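# Carry the long cardboard box from desk to far-aisle shelf

## Task

Pick up the long cardboard box lying on the desk and set it down on a shelf at the far end of the aisle (the shelf on either side is acceptable). It must rest directly on the shelf surface, not on top of any carton, and no part of it may overhang the shelf's front edge. The box must end upright and untilted; if it topples or sits tilted, the task fails. It counts only if the box stays there unaided, not because the robot is still holding or propping it.

## Robot and tools

ROBOT. The robot is a Hello Robot Stretch 4 with a single arm. It has an omni-wheel base, a mast carrying a lift, a telescoping arm that reaches straight forward, a three-joint wrist (yaw, pitch, roll) and a two-finger gripper. It stands about 1.6 m tall, and the base rim lies within 0.23 m of the base origin. Cameras: head_camera (pinhole, 420x560), head_left_camera and head_right_camera (fisheye, 420x672) and wrist_camera (pinhole, 616x392).

FRAMES. The base frame sits on the floor beneath the base centre: x ahead, y to the left, z up. hand_pose is reported in this frame and refers to the point between the fingers, 0.015 m back from the tips; with all wrist joints at zero its axes line up with the base frame. The printed value may be slightly wrong. The odometry frame is where the base frame was when the scene began; base_odometry comes from wheel counts only, so slipping shows up as false travel. Its heading runs from -3.142 to 3.142, positive leftward.

execute_actions(actions, cameras). actions is a list holding one action or none; an empty list simply reports state and images. One action may contain "base", "joints", or both, plus optional "pace" and "contact_limits"; alternatively it may contain only {"end_of_arm": "enable_torque"}, which re-powers any wrist or gripper motor that shut itself off. Everything in one action starts at once and may finish at different times.
- base: exactly one key, each a relative offset from where the base last reported itself. translate_m: straight drive in metres, forward positive, -2 to 2. strafe_m: sideways shift in metres, left positive, -2 to 2. rotate_rad: spin in place in radians, counter-clockwise (left) positive, -3.2 to 3.2.
- joints: a single dict for the one arm, keyed by joint name, each value an absolute target (not an offset). lift_m 0 to 1.2 m; arm_m 0 to 0.55 m extension; wrist_yaw_rad -1.134 to 4.276 (0 points ahead, positive turns left, 3.14 stows it backward; beyond 3.4 the arm may block it); wrist_pitch_rad -1.117 to 4.259 (0 level, 1.57 pointing down); wrist_roll_rad -1.117 to 4.259 (0 keeps the fingers level, positive rotates clockwise as seen from behind); gripper_m 0 to 0.08 m finger gap. Targets outside a joint range are clipped and the result notes it; any other bad value or unknown key rejects the whole call with no motion.
- pace: "slow", "default", "fast" or "max"; base linear speeds 0.1/0.3/0.4/0.6 m/s and turn rates 1/2/3/4 rad/s. With the lift above 0.2 the base is slowed further, down to 0.3 m/s and 1 rad/s at full height.
- contact_limits: only {"arm_m": value}, from 0 (gentlest) to 0.75 (firmest), default 0.5; the arm stops once it pushes harder than this.
- cameras: list of names, or "all"/null/omitted for every camera, [] for none.
An action lasts at most 15 s. Anything left out of an action may keep pursuing its previous target without the status showing it. If a call reports a stop, later motion calls in the same reply are skipped.

wait(seconds): 0 to 10 s of idling; returns the same report as an empty action. zoom_image(camera, region): enlarges [x0, y0, x1, y1] pixels of that camera's latest full image, at most 504x504. read_manual(section): only returns licence text. finished_scene(scene): ends the given scene permanently once the last command has settled, and says whether it succeeded.

RESULTS. base_status and joint_status tell how each commanded motion ended: "done"; "off_target" (stopped short, may still push); "contact_stop_at_<key>" (blocked by contact; that part goes slack, so a lift can sag or the base roll); "limit_stop_at_<name>", including limit_stop_at_tilt (lean above 6 degrees: lift, arm and wheels go slack and ignore commands until upright) and limit_stop_at_own_body (a joint was about to hit the robot; lift and arm may go slack, likely when the gripper is tilted up below -0.2 pitch and rolled below -0.4 or above 4); "time_out"; "torque_fault" (a wrist or gripper motor went limp; send enable_torque). on_its_own lists things not commanded by this call; "held at" there is a target, not a position. lidar_m gives 12 distances in 30-degree sectors, first straight ahead, then counter-clockwise (4th left, 7th behind, 10th right); "-" means nothing seen or closer than 0.25 m. It sees from about 0.15 m up, so tabletops appear, but glass, thin legs and things behind may be missed. wrist_depth_mm is a 7x7 grid of median depths, 100 to 2000 mm, read from top left. turned_by_wheels versus turned_by_imu differing by over about 0.1 rad suggests a collision or slip. base_tilt is in degrees, forward and right positive. motor_effort is percent of maximum, with the peak in brackets; readings carry fixed offsets and noise.

GRIPPING. Command a gap smaller than the box width to squeeze; after contact the fingers settle just past the touch point. While holding, gripper_m reads above the command and "off_target" indicates something is held. If gripper effort stays beyond roughly 50 points the motor faults and may drop the load. A level gripper carrying over about 2.7 kg can fault the wrist.

CAUTIONS. To unfold at the start, send lift_m 0.4 with wrist_yaw_rad 0 together. Avoid driving or turning with more than 1 kg held and arm_m above 0.2, especially at fast paces, since the robot can tip; strong pushes with a raised gripper can also tip it. Don't drop, slam or shove objects. Release the box so it rests fully on the shelf, square and inside the front edge, then withdraw. Loose items may occasionally be nudged by outside forces. The robot keeps its last command while you think, and shorter motion time is better.

Each tool is called after "Request:" as a command line: name --argument value for each argument, lists and objects as JSON in quotes; but a table of rows of numbers goes row by row, as --pt "numbers of a row", without its own name.

## Session

Request:
execute_actions --actions '[]'

Scene clock: 0.00 s.
base_odometry: x=+0.000 y=+0.000 heading=+0.000 (m, m, rad; odometry frame)
turned_by_wheels: +0.000 (rad since the last result)
turned_by_imu: +0.000 (rad since the last result)
base_tilt: forward=+0.4 right=-1.0 (deg)
lidar_m: 1.59 0.74 0.69 0.94 0.98 2.18 2.26 1.45 1.37 1.43 1.61 1.52
base_status: not commanded
joint_positions: lift_m=+0.243 arm_m=+0.002 wrist_yaw_rad=+3.212 wrist_pitch_rad=+0.006 wrist_roll_rad=-0.002 gripper_m=+0.040
joint_status: not commanded
motor_effort: lift_m=+21 arm_m=+0 wrist_yaw_rad=+1 wrist_pitch_rad=-8 wrist_roll_rad=+1 gripper_m=-1 wheel_0=+0 wheel_1=+0 wheel_2=+1 (%)
hand_pose: x=-0.0457 y=+0.0721 z=+0.4199 quat_wxyz=(-0.035, -0.003, -0.001, +0.999) (m; base frame)
wrist_depth_mm: - - 140 - - - 1756 / - - 139 - - - 1808 / - 106 139 - - - 1863 / - 123 141 - - - 1808 / 185 - - - - - 1756 / 195 1537 1618 1576 155 1430 1397 / 193 1025 - 1098 - - 1060
pictures: head_camera, head_left_camera, head_right_camera, wrist_camera
Images, in order (width x height): head_camera 420x560, head_left_camera 420x672, head_right_camera 420x672, wrist_camera 616x392.

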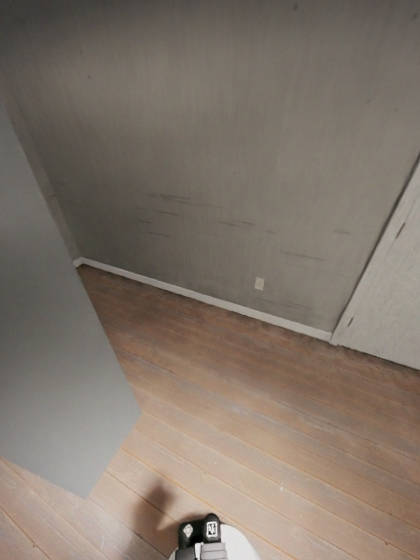

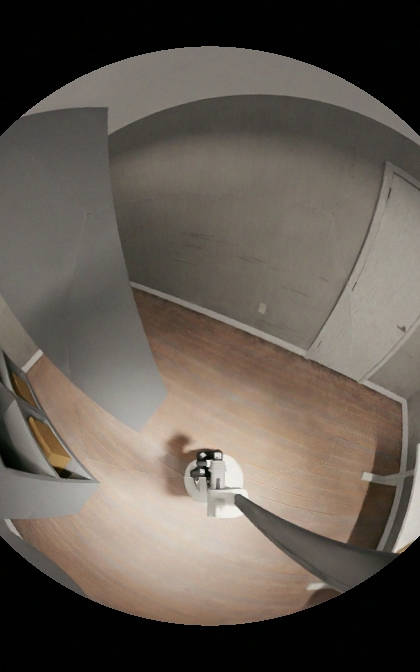

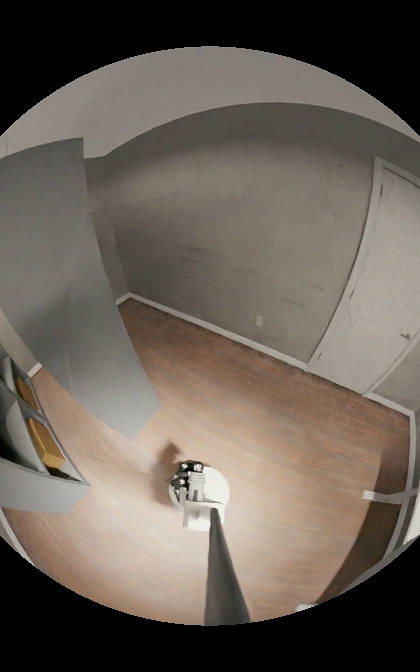

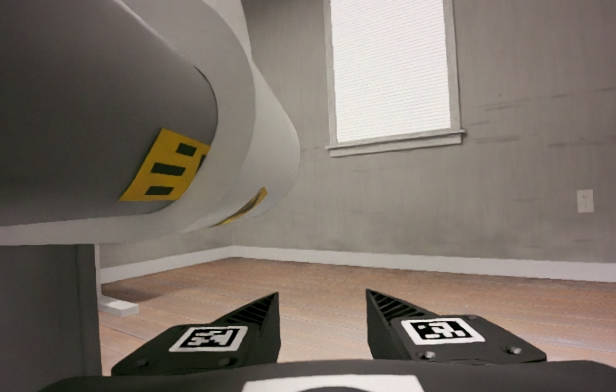

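Request:
execute_actions --actions '[{"base": {"rotate_rad": -2.0}}]'

Scene clock: 2.50 s.
base_odometry: x=+0.000 y=+0.000 heading=-2.000 (m, m, rad; odometry frame)
turned_by_wheels: -2.000 (rad since the last result)
turned_by_imu: -1.975 (rad since the last result)
base_tilt: forward=+0.4 right=-1.0 (deg)
lidar_m: 1.36 1.48 1.56 1.52 1.66 0.70 0.69 0.93 1.10 2.18 2.30 1.40
base_status: done
joint_positions: lift_m=+0.243 arm_m=+0.002 wrist_yaw_rad=+3.212 wrist_pitch_rad=+0.006 wrist_roll_rad=-0.002 gripper_m=+0.040
joint_status: not commanded
motor_effort: lift_m=+21(21) arm_m=+0(0) wrist_yaw_rad=+1(1) wrist_pitch_rad=-8(9) wrist_roll_rad=+0(1) gripper_m=+2(0) wheel_0=-1(4) wheel_1=-1(7) wheel_2=-2(8) (%)
hand_pose: x=-0.0456 y=+0.0721 z=+0.4199 quat_wxyz=(-0.035, -0.003, -0.001, +0.999) (m; base frame)
wrist_depth_mm: - - 140 - 788 759 - / - - 139 - 798 768 - / - 106 139 809 788 759 - / - 123 140 820 798 759 - / 185 1229 1756 - 788 768 - / 196 1229 1430 1308 154 759 1281 / 193 946 - 1098 - - 1008
pictures: head_camera, head_left_camera, head_right_camera, wrist_camera
Images, in order (width x height): head_camera 420x560, head_left_camera 420x672, head_right_camera 420x672, wrist_camera 616x392.

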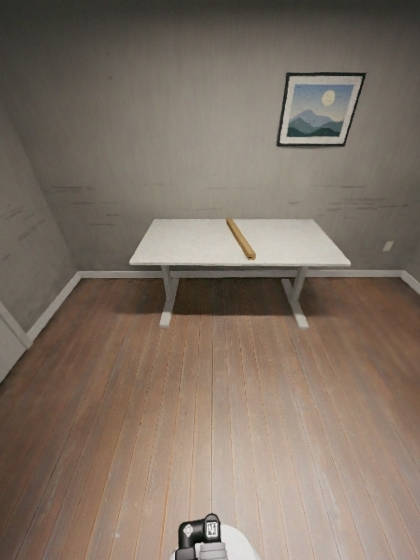

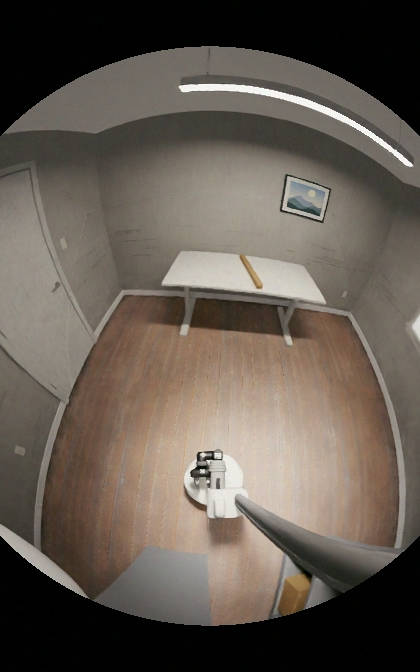

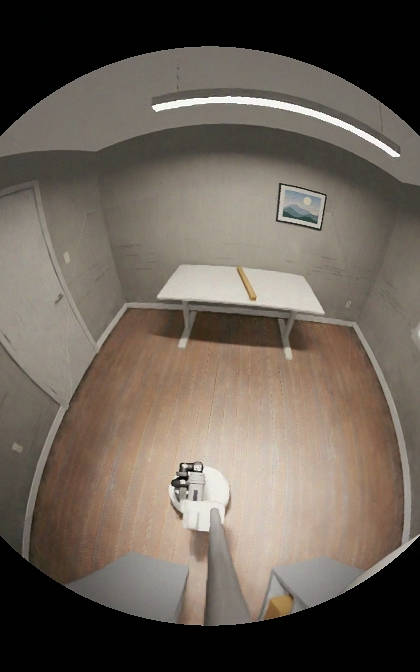

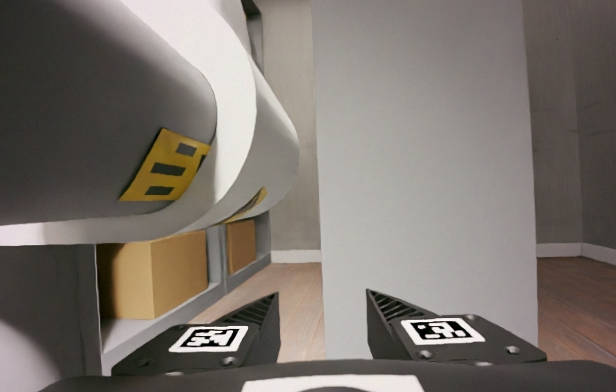

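Request:
zoom_image --camera "head_camera" --region '[120, 190, 360, 340]'

Request:
zoom_image --camera "head_right_camera" --region '[40, 500, 400, 640]'

Region (120, 190, 360, 340) of head_camera's 420x560 image, scaled by 2.100, with more detail than that image has; it fills the top 315 rows of this view, and the rest is white.

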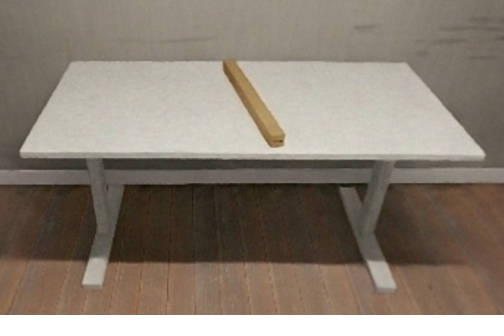

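Region (40, 500, 400, 640) of head_right_camera's 420x672 image, scaled by 1.400, with more detail than that image has.

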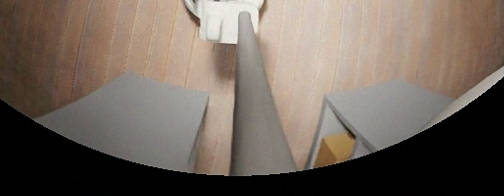

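Request:
execute_actions --actions '[{"base": {"translate_m": 0.9}, "joints": {"lift_m": 0.97, "wrist_yaw_rad": 0, "gripper_m": 0.08}, "pace": "fast"}]'

Scene clock: 9.03 s.
base_odometry: x=-0.375 y=-0.818 heading=-2.000 (m, m, rad; odometry frame)
turned_by_wheels: +0.000 (rad since the last result)
turned_by_imu: -0.004 (rad since the last result)
base_tilt: forward=+0.4 right=-1.2 (deg)
lidar_m: 0.46 0.51 1.50 1.41 1.56 1.64 1.60 1.75 2.29 2.22 0.61 0.48
base_status: done
joint_positions: lift_m=+0.970 arm_m=+0.002 wrist_yaw_rad=+0.000 wrist_pitch_rad=+0.006 wrist_roll_rad=-0.002 gripper_m=+0.080
joint_status: all done
motor_effort: lift_m=+24(27) arm_m=+0(1) wrist_yaw_rad=+0(5) wrist_pitch_rad=-8(9) wrist_roll_rad=+0(1) gripper_m=-2(4) wheel_0=+1(5) wheel_1=+1(9) wheel_2=+0(10) (%)
hand_pose: x=+0.3854 y=-0.0874 z=+1.1466 quat_wxyz=(+1.000, -0.001, +0.003, +0.000) (m; base frame)
wrist_depth_mm: 1098 1078 1078 1060 1008 1008 960 / 1098 1098 1060 1042 1025 1008 960 / 1098 1078 1078 1042 1025 991 976 / 1118 1098 1060 1060 1008 1008 976 / 1118 1098 1078 1060 1008 991 991 / 1138 1118 1042 1060 1025 1008 1008 / 1118 - 138 1060 1025 - -
pictures: head_camera, head_left_camera, head_right_camera, wrist_camera
Images, in order (width x height): head_camera 420x560, head_left_camera 420x672, head_right_camera 420x672, wrist_camera 616x392.

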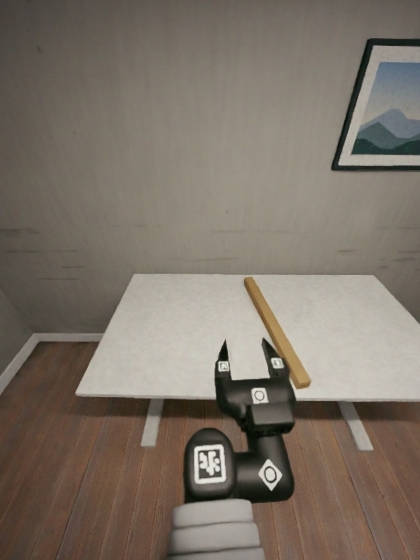

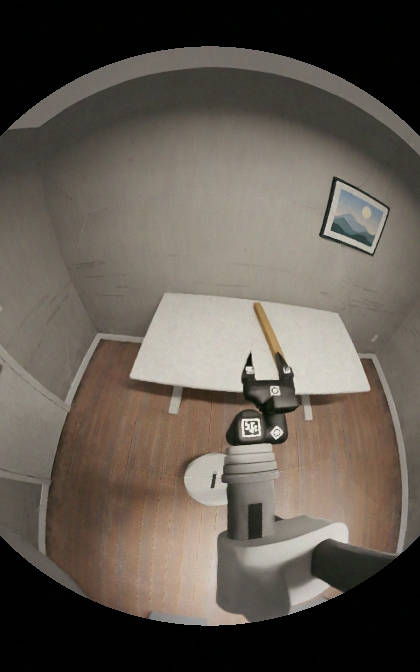

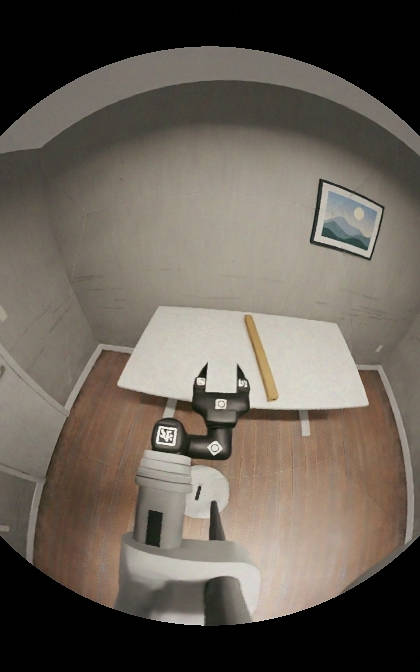

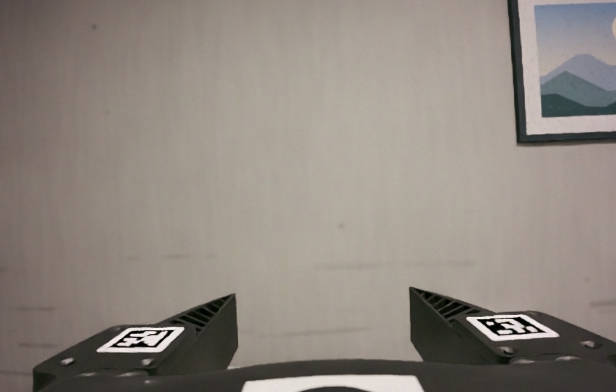

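Request:
zoom_image --camera "head_camera" --region '[200, 260, 360, 410]'

Region (200, 260, 360, 410) of head_camera's 420x560 image, scaled by 3.150, with more detail than that image has; it fills the top 472 rows of this view, and the rest is white.

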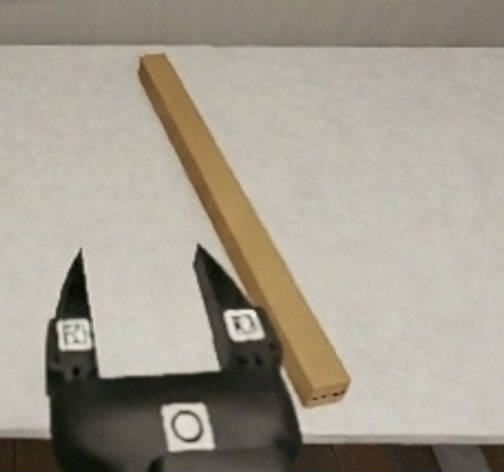

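Request:
execute_actions --actions '[{"base": {"strafe_m": -0.188}, "joints": {"wrist_pitch_rad": 1.57, "wrist_roll_rad": -0.158, "arm_m": 0.345}, "pace": "fast"}]' --cameras '["head_camera", "wrist_camera"]'

Request:
execute_actions --actions '[{"base": {"translate_m": 0.3}, "pace": "fast"}]' --cameras '["head_camera", "wrist_camera"]'

Scene clock: 11.77 s.
base_odometry: x=-0.546 y=-0.740 heading=-2.000 (m, m, rad; odometry frame)
turned_by_wheels: +0.000 (rad since the last result)
turned_by_imu: +0.000 (rad since the last result)
base_tilt: forward=+0.4 right=-1.1 (deg)
lidar_m: 0.44 0.48 0.72 1.62 1.77 1.65 1.61 1.70 2.09 2.04 0.58 0.46
base_status: done
joint_positions: lift_m=+0.970 arm_m=+0.344 wrist_yaw_rad=+0.000 wrist_pitch_rad=+1.570 wrist_roll_rad=-0.158 gripper_m=+0.080
joint_status: all done
motor_effort: lift_m=+24(24) arm_m=+8(10) wrist_yaw_rad=+0(1) wrist_pitch_rad=+1(5) wrist_roll_rad=+1(3) gripper_m=+2(2) wheel_0=-2(9) wheel_1=+0(8) wheel_2=+0(1) (%)
hand_pose: x=+0.5148 y=-0.0874 z=+0.9352 quat_wxyz=(+0.705, -0.056, +0.705, +0.056) (m; base frame)
wrist_depth_mm: 373 370 370 368 315 362 359 / 373 370 368 366 315 362 359 / 373 370 370 366 315 362 359 / 373 373 368 364 314 362 357 / 1078 370 368 364 314 359 359 / 1098 1098 370 1008 364 359 359 / 1078 - 138 931 1060 - -
pictures: head_camera, wrist_camera
Images, in order (width x height): head_camera 420x560, wrist_camera 616x392.

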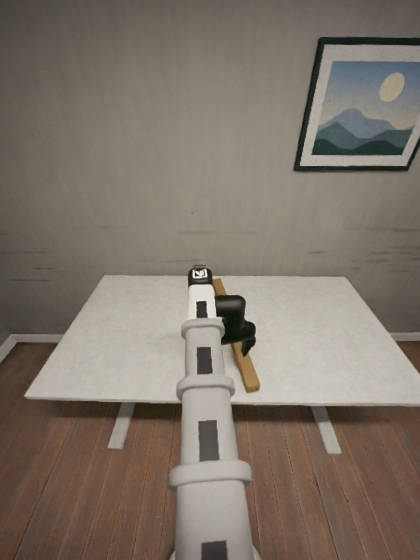

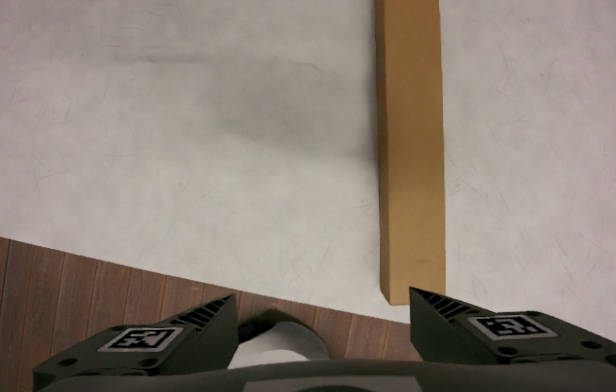

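Scene clock: 14.03 s.
base_odometry: x=-0.671 y=-1.013 heading=-2.000 (m, m, rad; odometry frame)
turned_by_wheels: +0.000 (rad since the last result)
turned_by_imu: -0.001 (rad since the last result)
base_tilt: forward=+0.3 right=-1.1 (deg)
lidar_m: 0.25 0.25 0.26 1.58 1.74 1.95 1.90 2.08 2.12 0.51 0.25 0.25
base_status: done
joint_positions: lift_m=+0.970 arm_m=+0.344 wrist_yaw_rad=+0.000 wrist_pitch_rad=+1.570 wrist_roll_rad=-0.158 gripper_m=+0.080
joint_status: not commanded
motor_effort: lift_m=+24(24) arm_m=+8(8) wrist_yaw_rad=+0(1) wrist_pitch_rad=+0(0) wrist_roll_rad=-1(2) gripper_m=+0(0) wheel_0=+1(4) wheel_1=+1(5) wheel_2=+0(9) (%)
hand_pose: x=+0.5149 y=-0.0874 z=+0.9352 quat_wxyz=(+0.705, -0.056, +0.705, +0.056) (m; base frame)
wrist_depth_mm: 375 373 368 366 314 362 359 / 375 370 366 364 315 362 359 / 375 373 366 366 315 359 359 / 370 370 366 366 315 362 357 / 370 368 366 366 314 362 359 / 373 370 368 366 314 359 359 / 373 - 138 364 314 - -
pictures: head_camera, wrist_camera
Images, in order (width x height): head_camera 420x560, wrist_camera 616x392.

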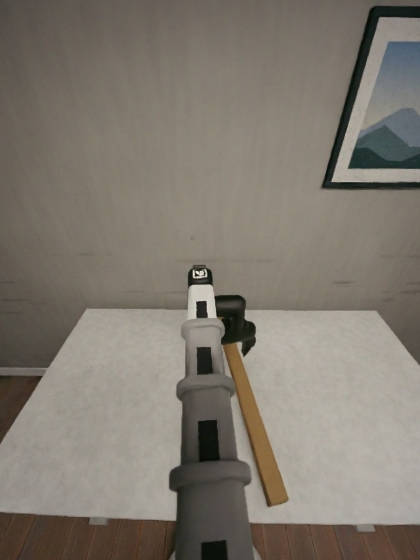

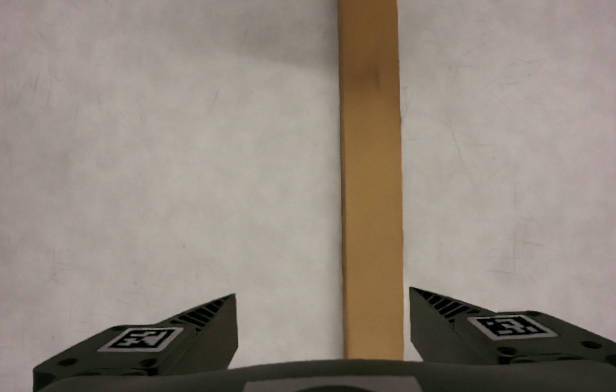

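Request:
execute_actions --actions '[{"base": {"strafe_m": -0.045}, "joints": {"lift_m": 0.86}}]' --cameras '["head_camera", "wrist_camera"]'

Scene clock: 16.80 s.
base_odometry: x=-0.712 y=-0.994 heading=-2.000 (m, m, rad; odometry frame)
turned_by_wheels: +0.000 (rad since the last result)
turned_by_imu: +0.000 (rad since the last result)
base_tilt: forward=+0.4 right=-1.2 (deg)
lidar_m: 0.25 0.25 0.25 1.63 1.76 1.97 1.93 2.06 2.03 0.47 0.25 0.25
base_status: done
joint_positions: lift_m=+0.860 arm_m=+0.344 wrist_yaw_rad=+0.000 wrist_pitch_rad=+1.570 wrist_roll_rad=-0.158 gripper_m=+0.080
joint_status: all done
motor_effort: lift_m=+16(20) arm_m=+7(7) wrist_yaw_rad=+1(1) wrist_pitch_rad=+0(0) wrist_roll_rad=+0(1) gripper_m=+2(2) wheel_0=+1(8) wheel_1=+0(10) wheel_2=-1(1) (%)
hand_pose: x=+0.5149 y=-0.0874 z=+0.8259 quat_wxyz=(+0.705, -0.056, +0.705, +0.056) (m; base frame)
wrist_depth_mm: 262 260 258 208 255 254 253 / 262 260 259 207 256 253 253 / 262 259 258 206 255 254 252 / 262 260 259 208 256 254 253 / 263 259 258 207 256 253 252 / 262 259 258 207 256 252 253 / 262 - 138 207 254 - -
pictures: head_camera, wrist_camera
Images, in order (width x height): head_camera 420x560, wrist_camera 616x392.

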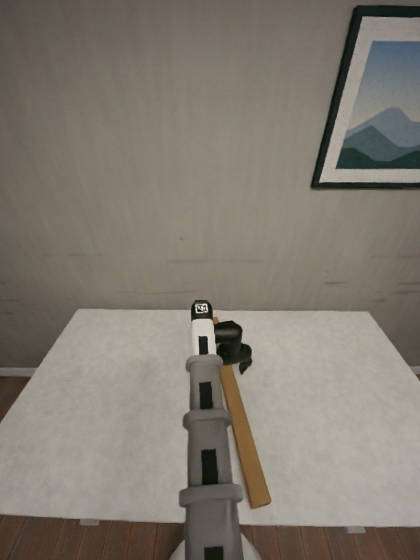

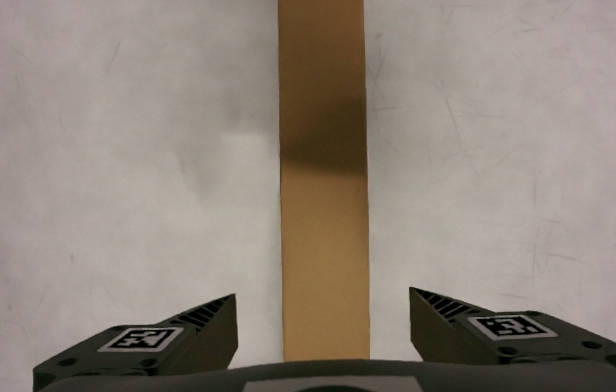

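Request:
zoom_image --camera "head_camera" --region '[170, 290, 310, 530]'

Region (170, 290, 310, 530) of head_camera's 420x560 image, scaled by 2.100, with more detail than that image has; it fills the left 294 columns of this view, and the rest is white.

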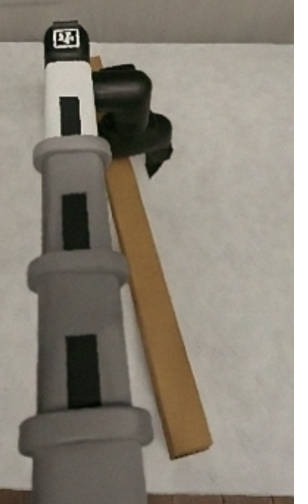

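Request:
execute_actions --actions '[{"joints": {"lift_m": 0.787, "arm_m": 0.32}}]' --cameras '["wrist_camera"]'

Scene clock: 18.80 s.
base_odometry: x=-0.712 y=-0.994 heading=-2.000 (m, m, rad; odometry frame)
turned_by_wheels: +0.000 (rad since the last result)
turned_by_imu: +0.000 (rad since the last result)
base_tilt: forward=+0.2 right=-1.2 (deg)
lidar_m: 0.25 0.25 0.25 1.64 1.78 1.96 1.93 2.05 2.05 0.49 0.25 0.25
base_status: not commanded
joint_positions: lift_m=+0.787 arm_m=+0.321 wrist_yaw_rad=+0.000 wrist_pitch_rad=+1.570 wrist_roll_rad=-0.158 gripper_m=+0.080
joint_status: all done
motor_effort: lift_m=+16(11) arm_m=-7(9) wrist_yaw_rad=-1(0) wrist_pitch_rad=-1(0) wrist_roll_rad=+0(1) gripper_m=+1(1) wheel_0=+1(1) wheel_1=+1(1) wheel_2=-1(1) (%)
hand_pose: x=+0.4923 y=-0.0874 z=+0.7529 quat_wxyz=(+0.705, -0.056, +0.705, +0.056) (m; base frame)
wrist_depth_mm: 188 187 186 135 134 182 181 / 187 187 186 135 134 182 181 / 187 187 185 135 134 182 181 / 187 186 185 135 134 182 181 / 188 186 185 135 134 182 181 / 187 186 185 135 134 181 181 / 188 - 138 134 134 - -
pictures: wrist_camera
Images, in order (width x height): wrist_camera 616x392.

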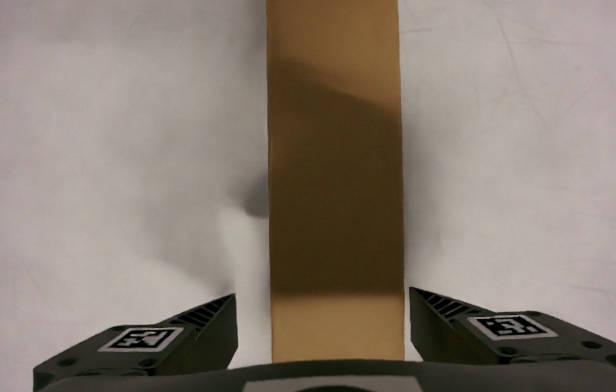

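Request:
execute_actions --actions '[{"joints": {"lift_m": 0.778}}]' --cameras '[]'

Request:
execute_actions --actions '[{"joints": {"gripper_m": 0.03}}]' --cameras '["wrist_camera"]'

Scene clock: 19.67 s.
base_odometry: x=-0.712 y=-0.994 heading=-2.000 (m, m, rad; odometry frame)
turned_by_wheels: +0.000 (rad since the last result)
turned_by_imu: +0.000 (rad since the last result)
base_tilt: forward=+0.3 right=-1.1 (deg)
lidar_m: 0.25 0.25 0.25 1.64 1.81 1.95 1.92 2.08 2.06 0.49 0.25 0.25
base_status: not commanded
joint_positions: lift_m=+0.778 arm_m=+0.321 wrist_yaw_rad=+0.000 wrist_pitch_rad=+1.570 wrist_roll_rad=-0.158 gripper_m=+0.080
joint_status: all done
motor_effort: lift_m=+16(17) arm_m=-7(7) wrist_yaw_rad=+1(1) wrist_pitch_rad=-1(1) wrist_roll_rad=+0(1) gripper_m=+1(3) wheel_0=+1(1) wheel_1=+0(1) wheel_2=-1(1) (%)
hand_pose: x=+0.4923 y=-0.0874 z=+0.7439 quat_wxyz=(+0.705, -0.056, +0.705, +0.056) (m; base frame)
wrist_depth_mm: 179 178 176 125 125 174 173 / 179 178 176 125 125 173 172 / 179 177 177 125 125 174 173 / 178 177 176 125 125 173 172 / 179 177 177 125 125 174 173 / 179 177 176 125 125 173 172 / 178 - 138 125 124 - -
pictures: none
No camera images: the call's "cameras" was empty. Leave "cameras" out to get every camera's image.

Scene clock: 20.73 s.
base_odometry: x=-0.712 y=-0.994 heading=-2.000 (m, m, rad; odometry frame)
turned_by_wheels: +0.000 (rad since the last result)
turned_by_imu: +0.000 (rad since the last result)
base_tilt: forward=+0.3 right=-1.1 (deg)
lidar_m: 0.25 0.25 0.26 1.65 1.76 1.95 1.91 2.08 2.03 0.49 0.25 0.25
base_status: not commanded
joint_positions: lift_m=+0.778 arm_m=+0.321 wrist_yaw_rad=+0.000 wrist_pitch_rad=+1.570 wrist_roll_rad=-0.158 gripper_m=+0.049
joint_status: gripper_m off_target (ended at +0.049, target +0.030)
on_its_own: gripper_m is held at +0.043, not at your +0.030, by its contact guard: the fingers met something
motor_effort: lift_m=+16(16) arm_m=-7(6) wrist_yaw_rad=+1(2) wrist_pitch_rad=+0(1) wrist_roll_rad=+0(0) gripper_m=-37(35) wheel_0=+1(1) wheel_1=+1(1) wheel_2=-1(1) (%)
hand_pose: x=+0.4923 y=-0.0874 z=+0.7439 quat_wxyz=(+0.705, -0.056, +0.705, +0.056) (m; base frame)
wrist_depth_mm: 179 178 177 125 174 173 173 / 179 178 177 125 174 173 172 / 179 178 176 125 174 174 173 / 179 178 177 125 174 173 173 / 178 178 176 125 174 173 173 / 178 178 176 125 125 173 172 / 178 177 112 125 125 - -
pictures: wrist_camera
Images, in order (width x height): wrist_camera 616x392.

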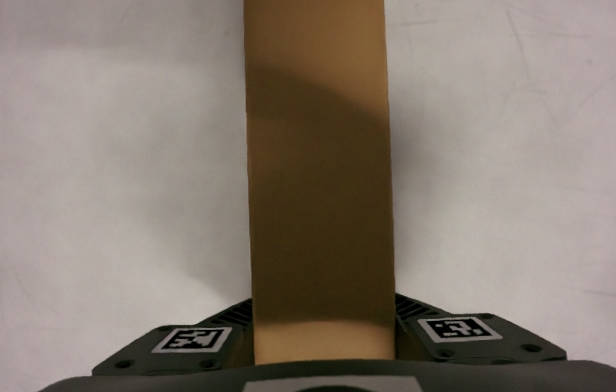

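Gripped. Lift slightly.

Request:
execute_actions --actions '[{"joints": {"lift_m": 0.85}}]' --cameras '["head_camera", "wrist_camera"]'

Scene clock: 22.07 s.
base_odometry: x=-0.712 y=-0.994 heading=-2.000 (m, m, rad; odometry frame)
turned_by_wheels: +0.000 (rad since the last result)
turned_by_imu: +0.000 (rad since the last result)
base_tilt: forward=+0.3 right=-1.2 (deg)
lidar_m: 0.25 0.25 0.27 1.63 1.77 1.95 1.92 2.01 2.04 0.49 0.25 0.25
base_status: not commanded
joint_positions: lift_m=+0.850 arm_m=+0.321 wrist_yaw_rad=+0.000 wrist_pitch_rad=+1.570 wrist_roll_rad=-0.158 gripper_m=+0.049
joint_status: all done
on_its_own: gripper_m is held at +0.043, not at your +0.030, by its contact guard: the fingers met something
motor_effort: lift_m=+25(24) arm_m=-7(7) wrist_yaw_rad=+1(2) wrist_pitch_rad=+0(1) wrist_roll_rad=-1(1) gripper_m=-37(39) wheel_0=+1(1) wheel_1=+0(1) wheel_2=-1(1) (%)
hand_pose: x=+0.4923 y=-0.0874 z=+0.8152 quat_wxyz=(+0.705, -0.056, +0.705, +0.056) (m; base frame)
wrist_depth_mm: 250 249 248 125 245 244 243 / 251 250 248 125 244 243 242 / 251 248 249 125 244 243 243 / 250 249 248 125 244 243 243 / 250 249 248 125 244 243 243 / 251 250 247 125 124 242 242 / 251 250 112 125 125 - -
pictures: head_camera, wrist_camera
Images, in order (width x height): head_camera 420x560, wrist_camera 616x392.

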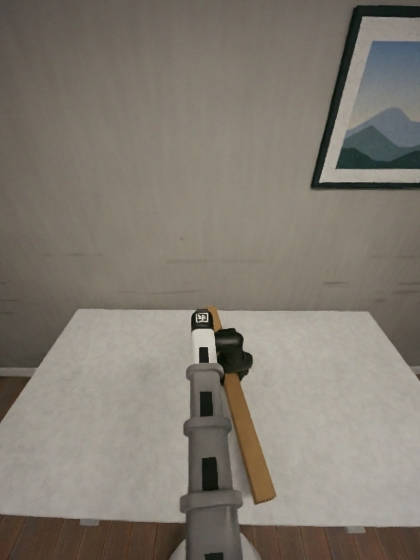

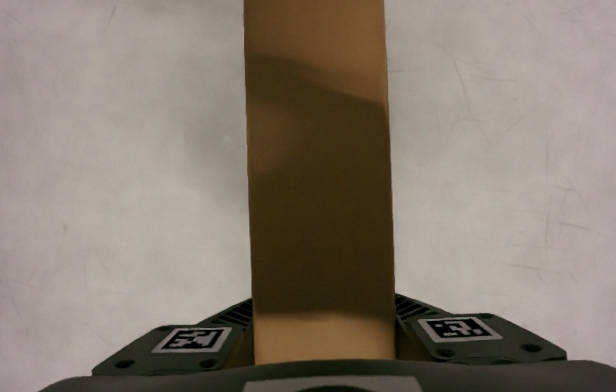

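Request:
execute_actions --actions '[{"base": {"translate_m": -0.6}, "joints": {"wrist_roll_rad": 1.571, "arm_m": 0.2}}]' --cameras '["head_camera", "head_right_camera"]'

Scene clock: 25.83 s.
base_odometry: x=-0.462 y=-0.448 heading=-2.000 (m, m, rad; odometry frame)
turned_by_wheels: +0.000 (rad since the last result)
turned_by_imu: +0.002 (rad since the last result)
base_tilt: forward=+0.5 right=-1.1 (deg)
lidar_m: 0.29 0.35 1.74 1.70 1.82 1.31 1.35 1.41 2.03 1.96 0.49 0.37
base_status: done
joint_positions: lift_m=+0.850 arm_m=+0.201 wrist_yaw_rad=+0.000 wrist_pitch_rad=+1.570 wrist_roll_rad=+1.571 gripper_m=+0.049
joint_status: all done
on_its_own: gripper_m is held at +0.043, not at your +0.030, by its contact guard: the fingers met something
motor_effort: lift_m=+24(25) arm_m=-7(6) wrist_yaw_rad=+1(1) wrist_pitch_rad=+0(0) wrist_roll_rad=+3(7) gripper_m=-36(39) wheel_0=+1(4) wheel_1=+1(5) wheel_2=-2(9) (%)
hand_pose: x=+0.3723 y=-0.0874 z=+0.8153 quat_wxyz=(+0.500, +0.500, +0.500, -0.500) (m; base frame)
wrist_depth_mm: 976 976 960 125 946 960 960 / 976 960 960 125 960 931 946 / 976 960 960 126 946 946 946 / 1008 946 960 125 750 741 732 / 976 976 960 125 741 741 732 / 991 976 960 125 125 741 741 / 960 976 112 125 125 - -
pictures: head_camera, head_right_camera
Images, in order (width x height): head_camera 420x560, head_right_camera 420x672.

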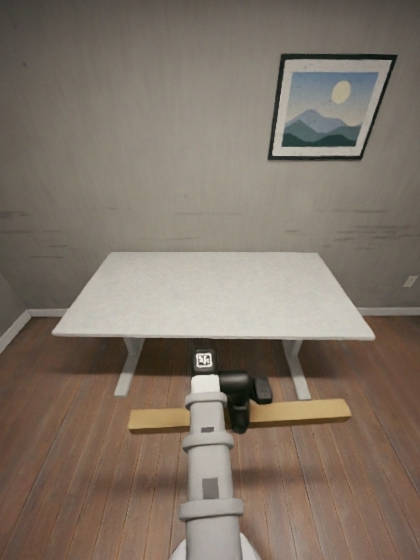

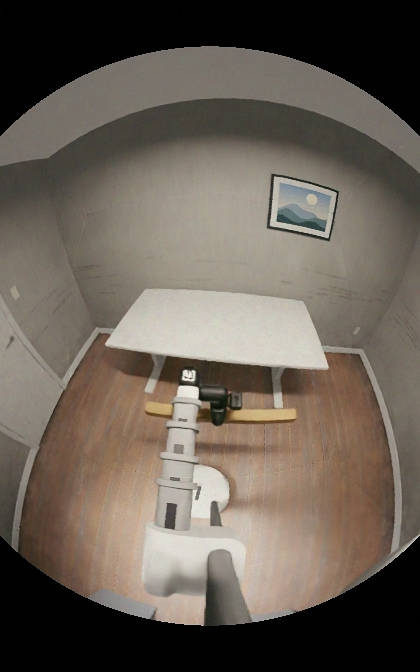

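Request:
execute_actions --actions '[{"base": {"rotate_rad": -3.12}, "joints": {"arm_m": 0.0}}]'

Scene clock: 28.90 s.
base_odometry: x=-0.462 y=-0.448 heading=+1.163 (m, m, rad; odometry frame)
turned_by_wheels: -3.120 (rad since the last result)
turned_by_imu: -3.080 (rad since the last result)
base_tilt: forward=+0.4 right=-1.0 (deg)
lidar_m: 1.32 0.26 0.25 1.95 1.00 0.77 0.75 0.81 1.76 1.70 0.25 0.26
base_status: done
joint_positions: lift_m=+0.850 arm_m=+0.003 wrist_yaw_rad=+0.000 wrist_pitch_rad=+1.570 wrist_roll_rad=+1.571 gripper_m=+0.049
joint_status: all done
joint sent to its limit — the command would take arm_m past its lower limit, so that joint was sent only as far as its limit.
on_its_own: gripper_m is held at +0.043, not at your +0.030, by its contact guard: the fingers met something
motor_effort: lift_m=+23(23) arm_m=-7(9) wrist_yaw_rad=+0(1) wrist_pitch_rad=+0(0) wrist_roll_rad=+3(3) gripper_m=-37(38) wheel_0=+0(7) wheel_1=+0(7) wheel_2=+1(9) (%)
hand_pose: x=+0.1740 y=-0.0874 z=+0.8153 quat_wxyz=(+0.500, +0.500, +0.500, -0.500) (m; base frame)
wrist_depth_mm: 976 976 960 125 960 946 960 / 960 976 960 125 960 946 960 / 960 960 976 125 946 946 946 / 976 976 976 126 741 741 946 / 976 976 960 125 732 741 946 / 976 960 976 125 125 741 931 / 976 976 112 125 125 - -
pictures: head_camera, head_left_camera, head_right_camera, wrist_camera
Images, in order (width x height): head_camera 420x560, head_left_camera 420x672, head_right_camera 420x672, wrist_camera 616x392.

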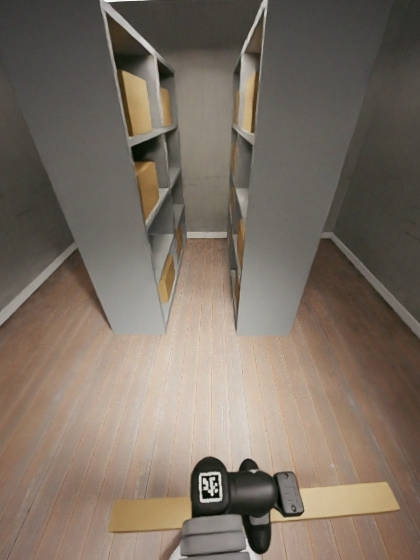

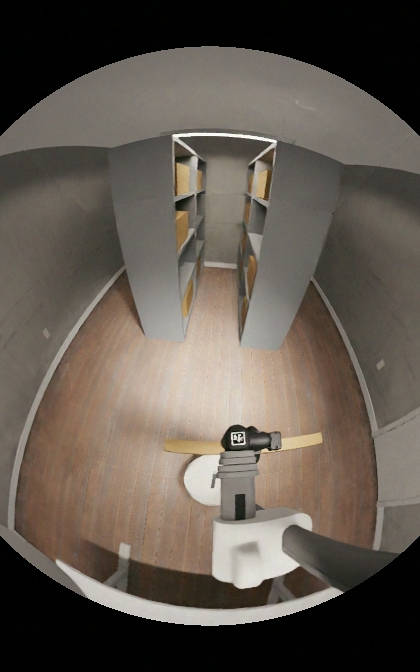

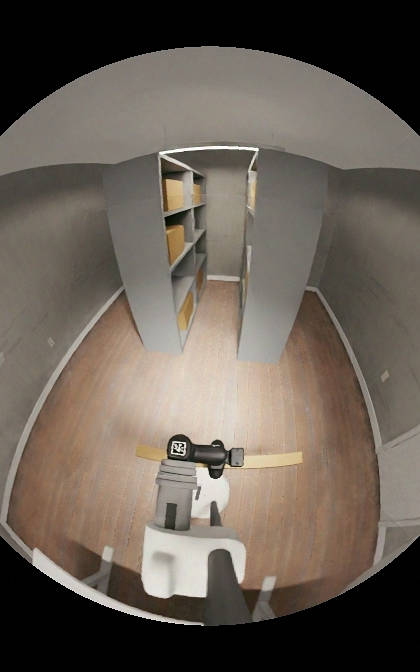

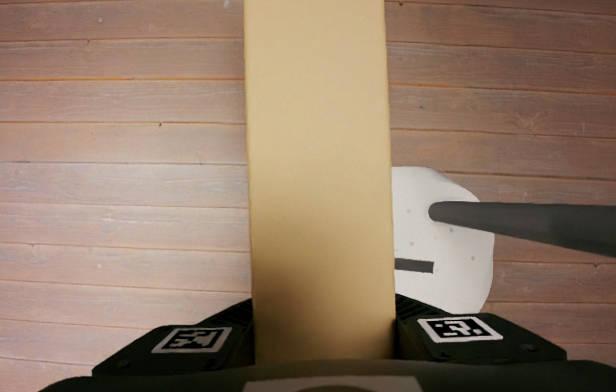

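Request:
zoom_image --camera "head_camera" --region '[90, 0, 300, 345]'

Region (90, 0, 300, 345) of head_camera's 420x560 image, scaled by 1.461, with more detail than that image has; it fills the left 307 columns of this view, and the rest is white.

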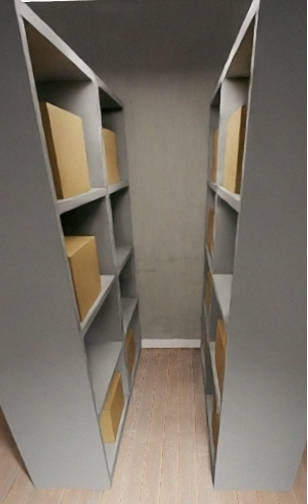

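Request:
execute_actions --actions '[{"base": {"translate_m": 0.72}, "joints": {"lift_m": 0.63, "wrist_roll_rad": 1.6}, "pace": "fast"}]'

Scene clock: 34.23 s.
base_odometry: x=-0.176 y=+0.213 heading=+1.163 (m, m, rad; odometry frame)
turned_by_wheels: +0.000 (rad since the last result)
turned_by_imu: -0.003 (rad since the last result)
base_tilt: forward=+0.3 right=-1.1 (deg)
lidar_m: 1.12 0.25 0.25 1.92 2.06 1.49 1.45 1.64 1.82 1.81 0.25 0.64
base_status: done
joint_positions: lift_m=+0.630 arm_m=+0.003 wrist_yaw_rad=+0.000 wrist_pitch_rad=+1.570 wrist_roll_rad=+1.600 gripper_m=+0.049
joint_status: all done
on_its_own: gripper_m is held at +0.043, not at your +0.030, by its contact guard: the fingers met something
motor_effort: lift_m=+17(20) arm_m=-6(7) wrist_yaw_rad=+0(1) wrist_pitch_rad=+1(1) wrist_roll_rad=+3(3) gripper_m=-36(38) wheel_0=-1(5) wheel_1=-1(5) wheel_2=+1(12) (%)
hand_pose: x=+0.1740 y=-0.0874 z=+0.5958 quat_wxyz=(+0.493, +0.507, +0.493, -0.507) (m; base frame)
wrist_depth_mm: 569 750 750 125 732 732 732 / 574 750 741 125 741 732 732 / 683 759 750 125 535 741 732 / 759 750 750 125 530 525 741 / 759 750 750 125 530 525 525 / 750 750 741 125 125 525 535 / 759 750 112 125 125 - -
pictures: head_camera, head_left_camera, head_right_camera, wrist_camera
Images, in order (width x height): head_camera 420x560, head_left_camera 420x672, head_right_camera 420x672, wrist_camera 616x392.

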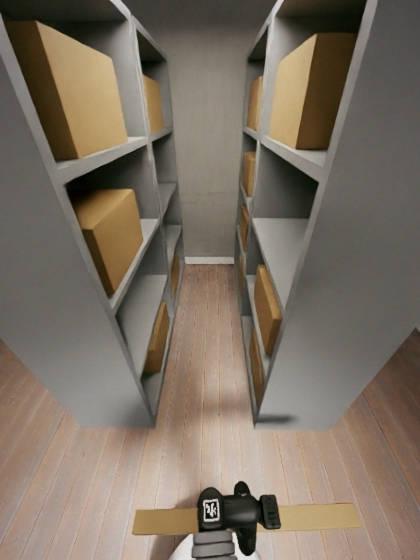

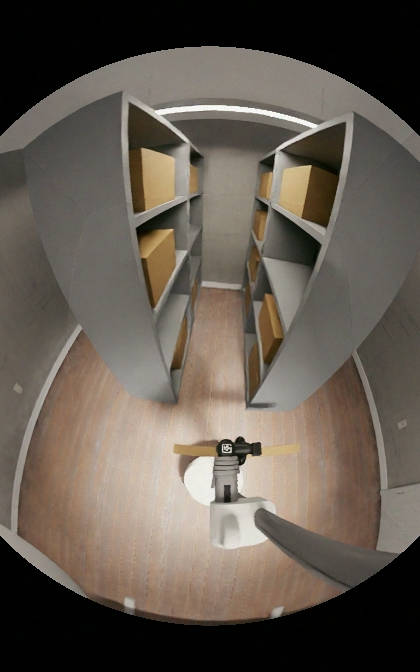

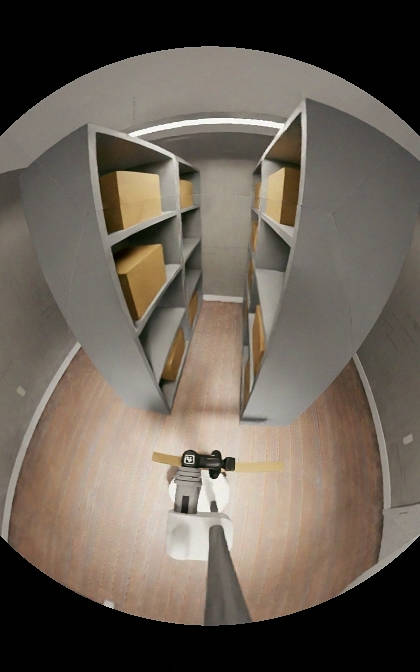

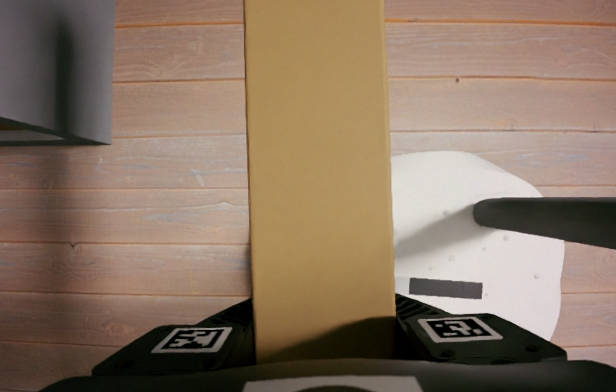

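Request:
zoom_image --camera "head_camera" --region '[110, 40, 310, 440]'

Region (110, 40, 310, 440) of head_camera's 420x560 image, scaled by 1.260, with more detail than that image has.

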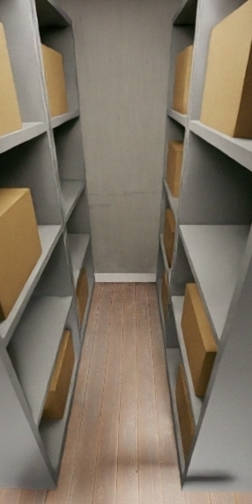

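Request:
execute_actions --actions '[{"base": {"rotate_rad": 1.49}, "joints": {"wrist_roll_rad": 1.58}}]' --cameras '[]'

Request:
execute_actions --actions '[{"base": {"translate_m": 0.048}}]'

Scene clock: 38.63 s.
base_odometry: x=-0.176 y=+0.213 heading=+2.653 (m, m, rad; odometry frame)
turned_by_wheels: +1.490 (rad since the last result)
turned_by_imu: +1.471 (rad since the last result)
base_tilt: forward=+0.4 right=-0.9 (deg)
lidar_m: 1.93 0.25 0.25 1.45 1.54 1.86 1.77 0.88 0.66 0.92 0.25 0.86
base_status: done
joint_positions: lift_m=+0.630 arm_m=+0.003 wrist_yaw_rad=+0.000 wrist_pitch_rad=+1.570 wrist_roll_rad=+1.580 gripper_m=+0.049
joint_status: all done
on_its_own: gripper_m is held at +0.043, not at your +0.030, by its contact guard: the fingers met something
motor_effort: lift_m=+18(18) arm_m=-7(7) wrist_yaw_rad=+0(1) wrist_pitch_rad=+0(2) wrist_roll_rad=-1(2) gripper_m=-38(37) wheel_0=-1(6) wheel_1=-1(7) wheel_2=+2(6) (%)
hand_pose: x=+0.1740 y=-0.0874 z=+0.5957 quat_wxyz=(+0.498, +0.503, +0.497, -0.502) (m; base frame)
wrist_depth_mm: 759 750 759 126 732 741 732 / 759 750 759 125 741 732 732 / 768 750 750 125 539 732 741 / 750 750 750 125 530 525 732 / 759 750 741 125 525 525 525 / 759 750 750 125 125 521 723 / 750 759 112 125 124 - -
pictures: none
No camera images: the call's "cameras" was empty. Leave "cameras" out to get every camera's image.

Scene clock: 39.80 s.
base_odometry: x=-0.219 y=+0.235 heading=+2.653 (m, m, rad; odometry frame)
turned_by_wheels: +0.000 (rad since the last result)
turned_by_imu: +0.000 (rad since the last result)
base_tilt: forward=+0.3 right=-1.0 (deg)
lidar_m: 1.86 0.26 0.25 1.45 1.52 1.89 1.83 0.88 0.64 1.16 0.25 0.88
base_status: done
joint_positions: lift_m=+0.630 arm_m=+0.003 wrist_yaw_rad=+0.000 wrist_pitch_rad=+1.570 wrist_roll_rad=+1.580 gripper_m=+0.049
joint_status: not commanded
on_its_own: gripper_m is held at +0.043, not at your +0.030, by its contact guard: the fingers met something
motor_effort: lift_m=+18(18) arm_m=-6(7) wrist_yaw_rad=+1(1) wrist_pitch_rad=+1(1) wrist_roll_rad=-1(0) gripper_m=-36(37) wheel_0=+0(5) wheel_1=+0(4) wheel_2=+1(8) (%)
hand_pose: x=+0.1740 y=-0.0874 z=+0.5957 quat_wxyz=(+0.498, +0.503, +0.497, -0.502) (m; base frame)
wrist_depth_mm: 759 750 741 126 732 741 741 / 759 759 750 126 750 732 732 / 750 759 741 125 539 741 732 / 750 759 750 125 530 530 723 / 750 750 741 125 525 525 525 / 750 750 750 125 125 530 732 / 759 759 112 125 125 - -
pictures: head_camera, head_left_camera, head_right_camera, wrist_camera
Images, in order (width x height): head_camera 420x560, head_left_camera 420x672, head_right_camera 420x672, wrist_camera 616x392.

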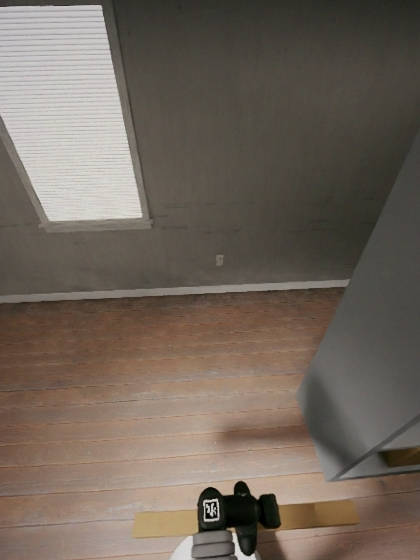

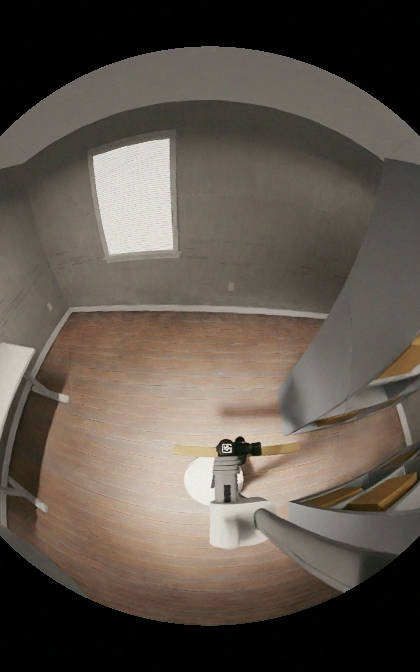

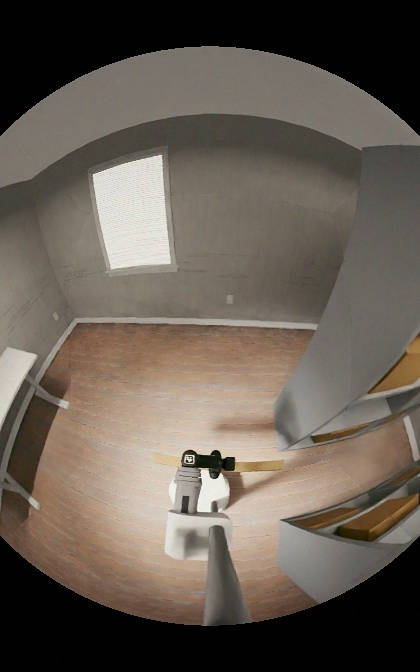

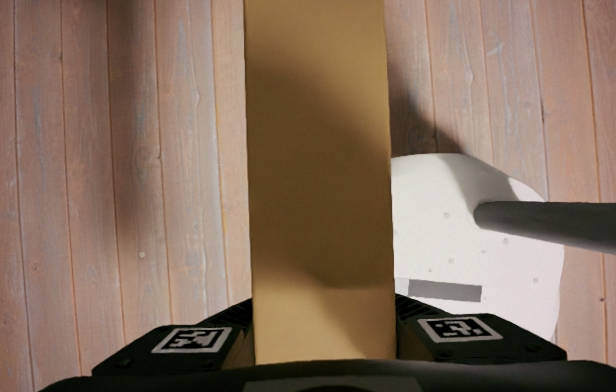

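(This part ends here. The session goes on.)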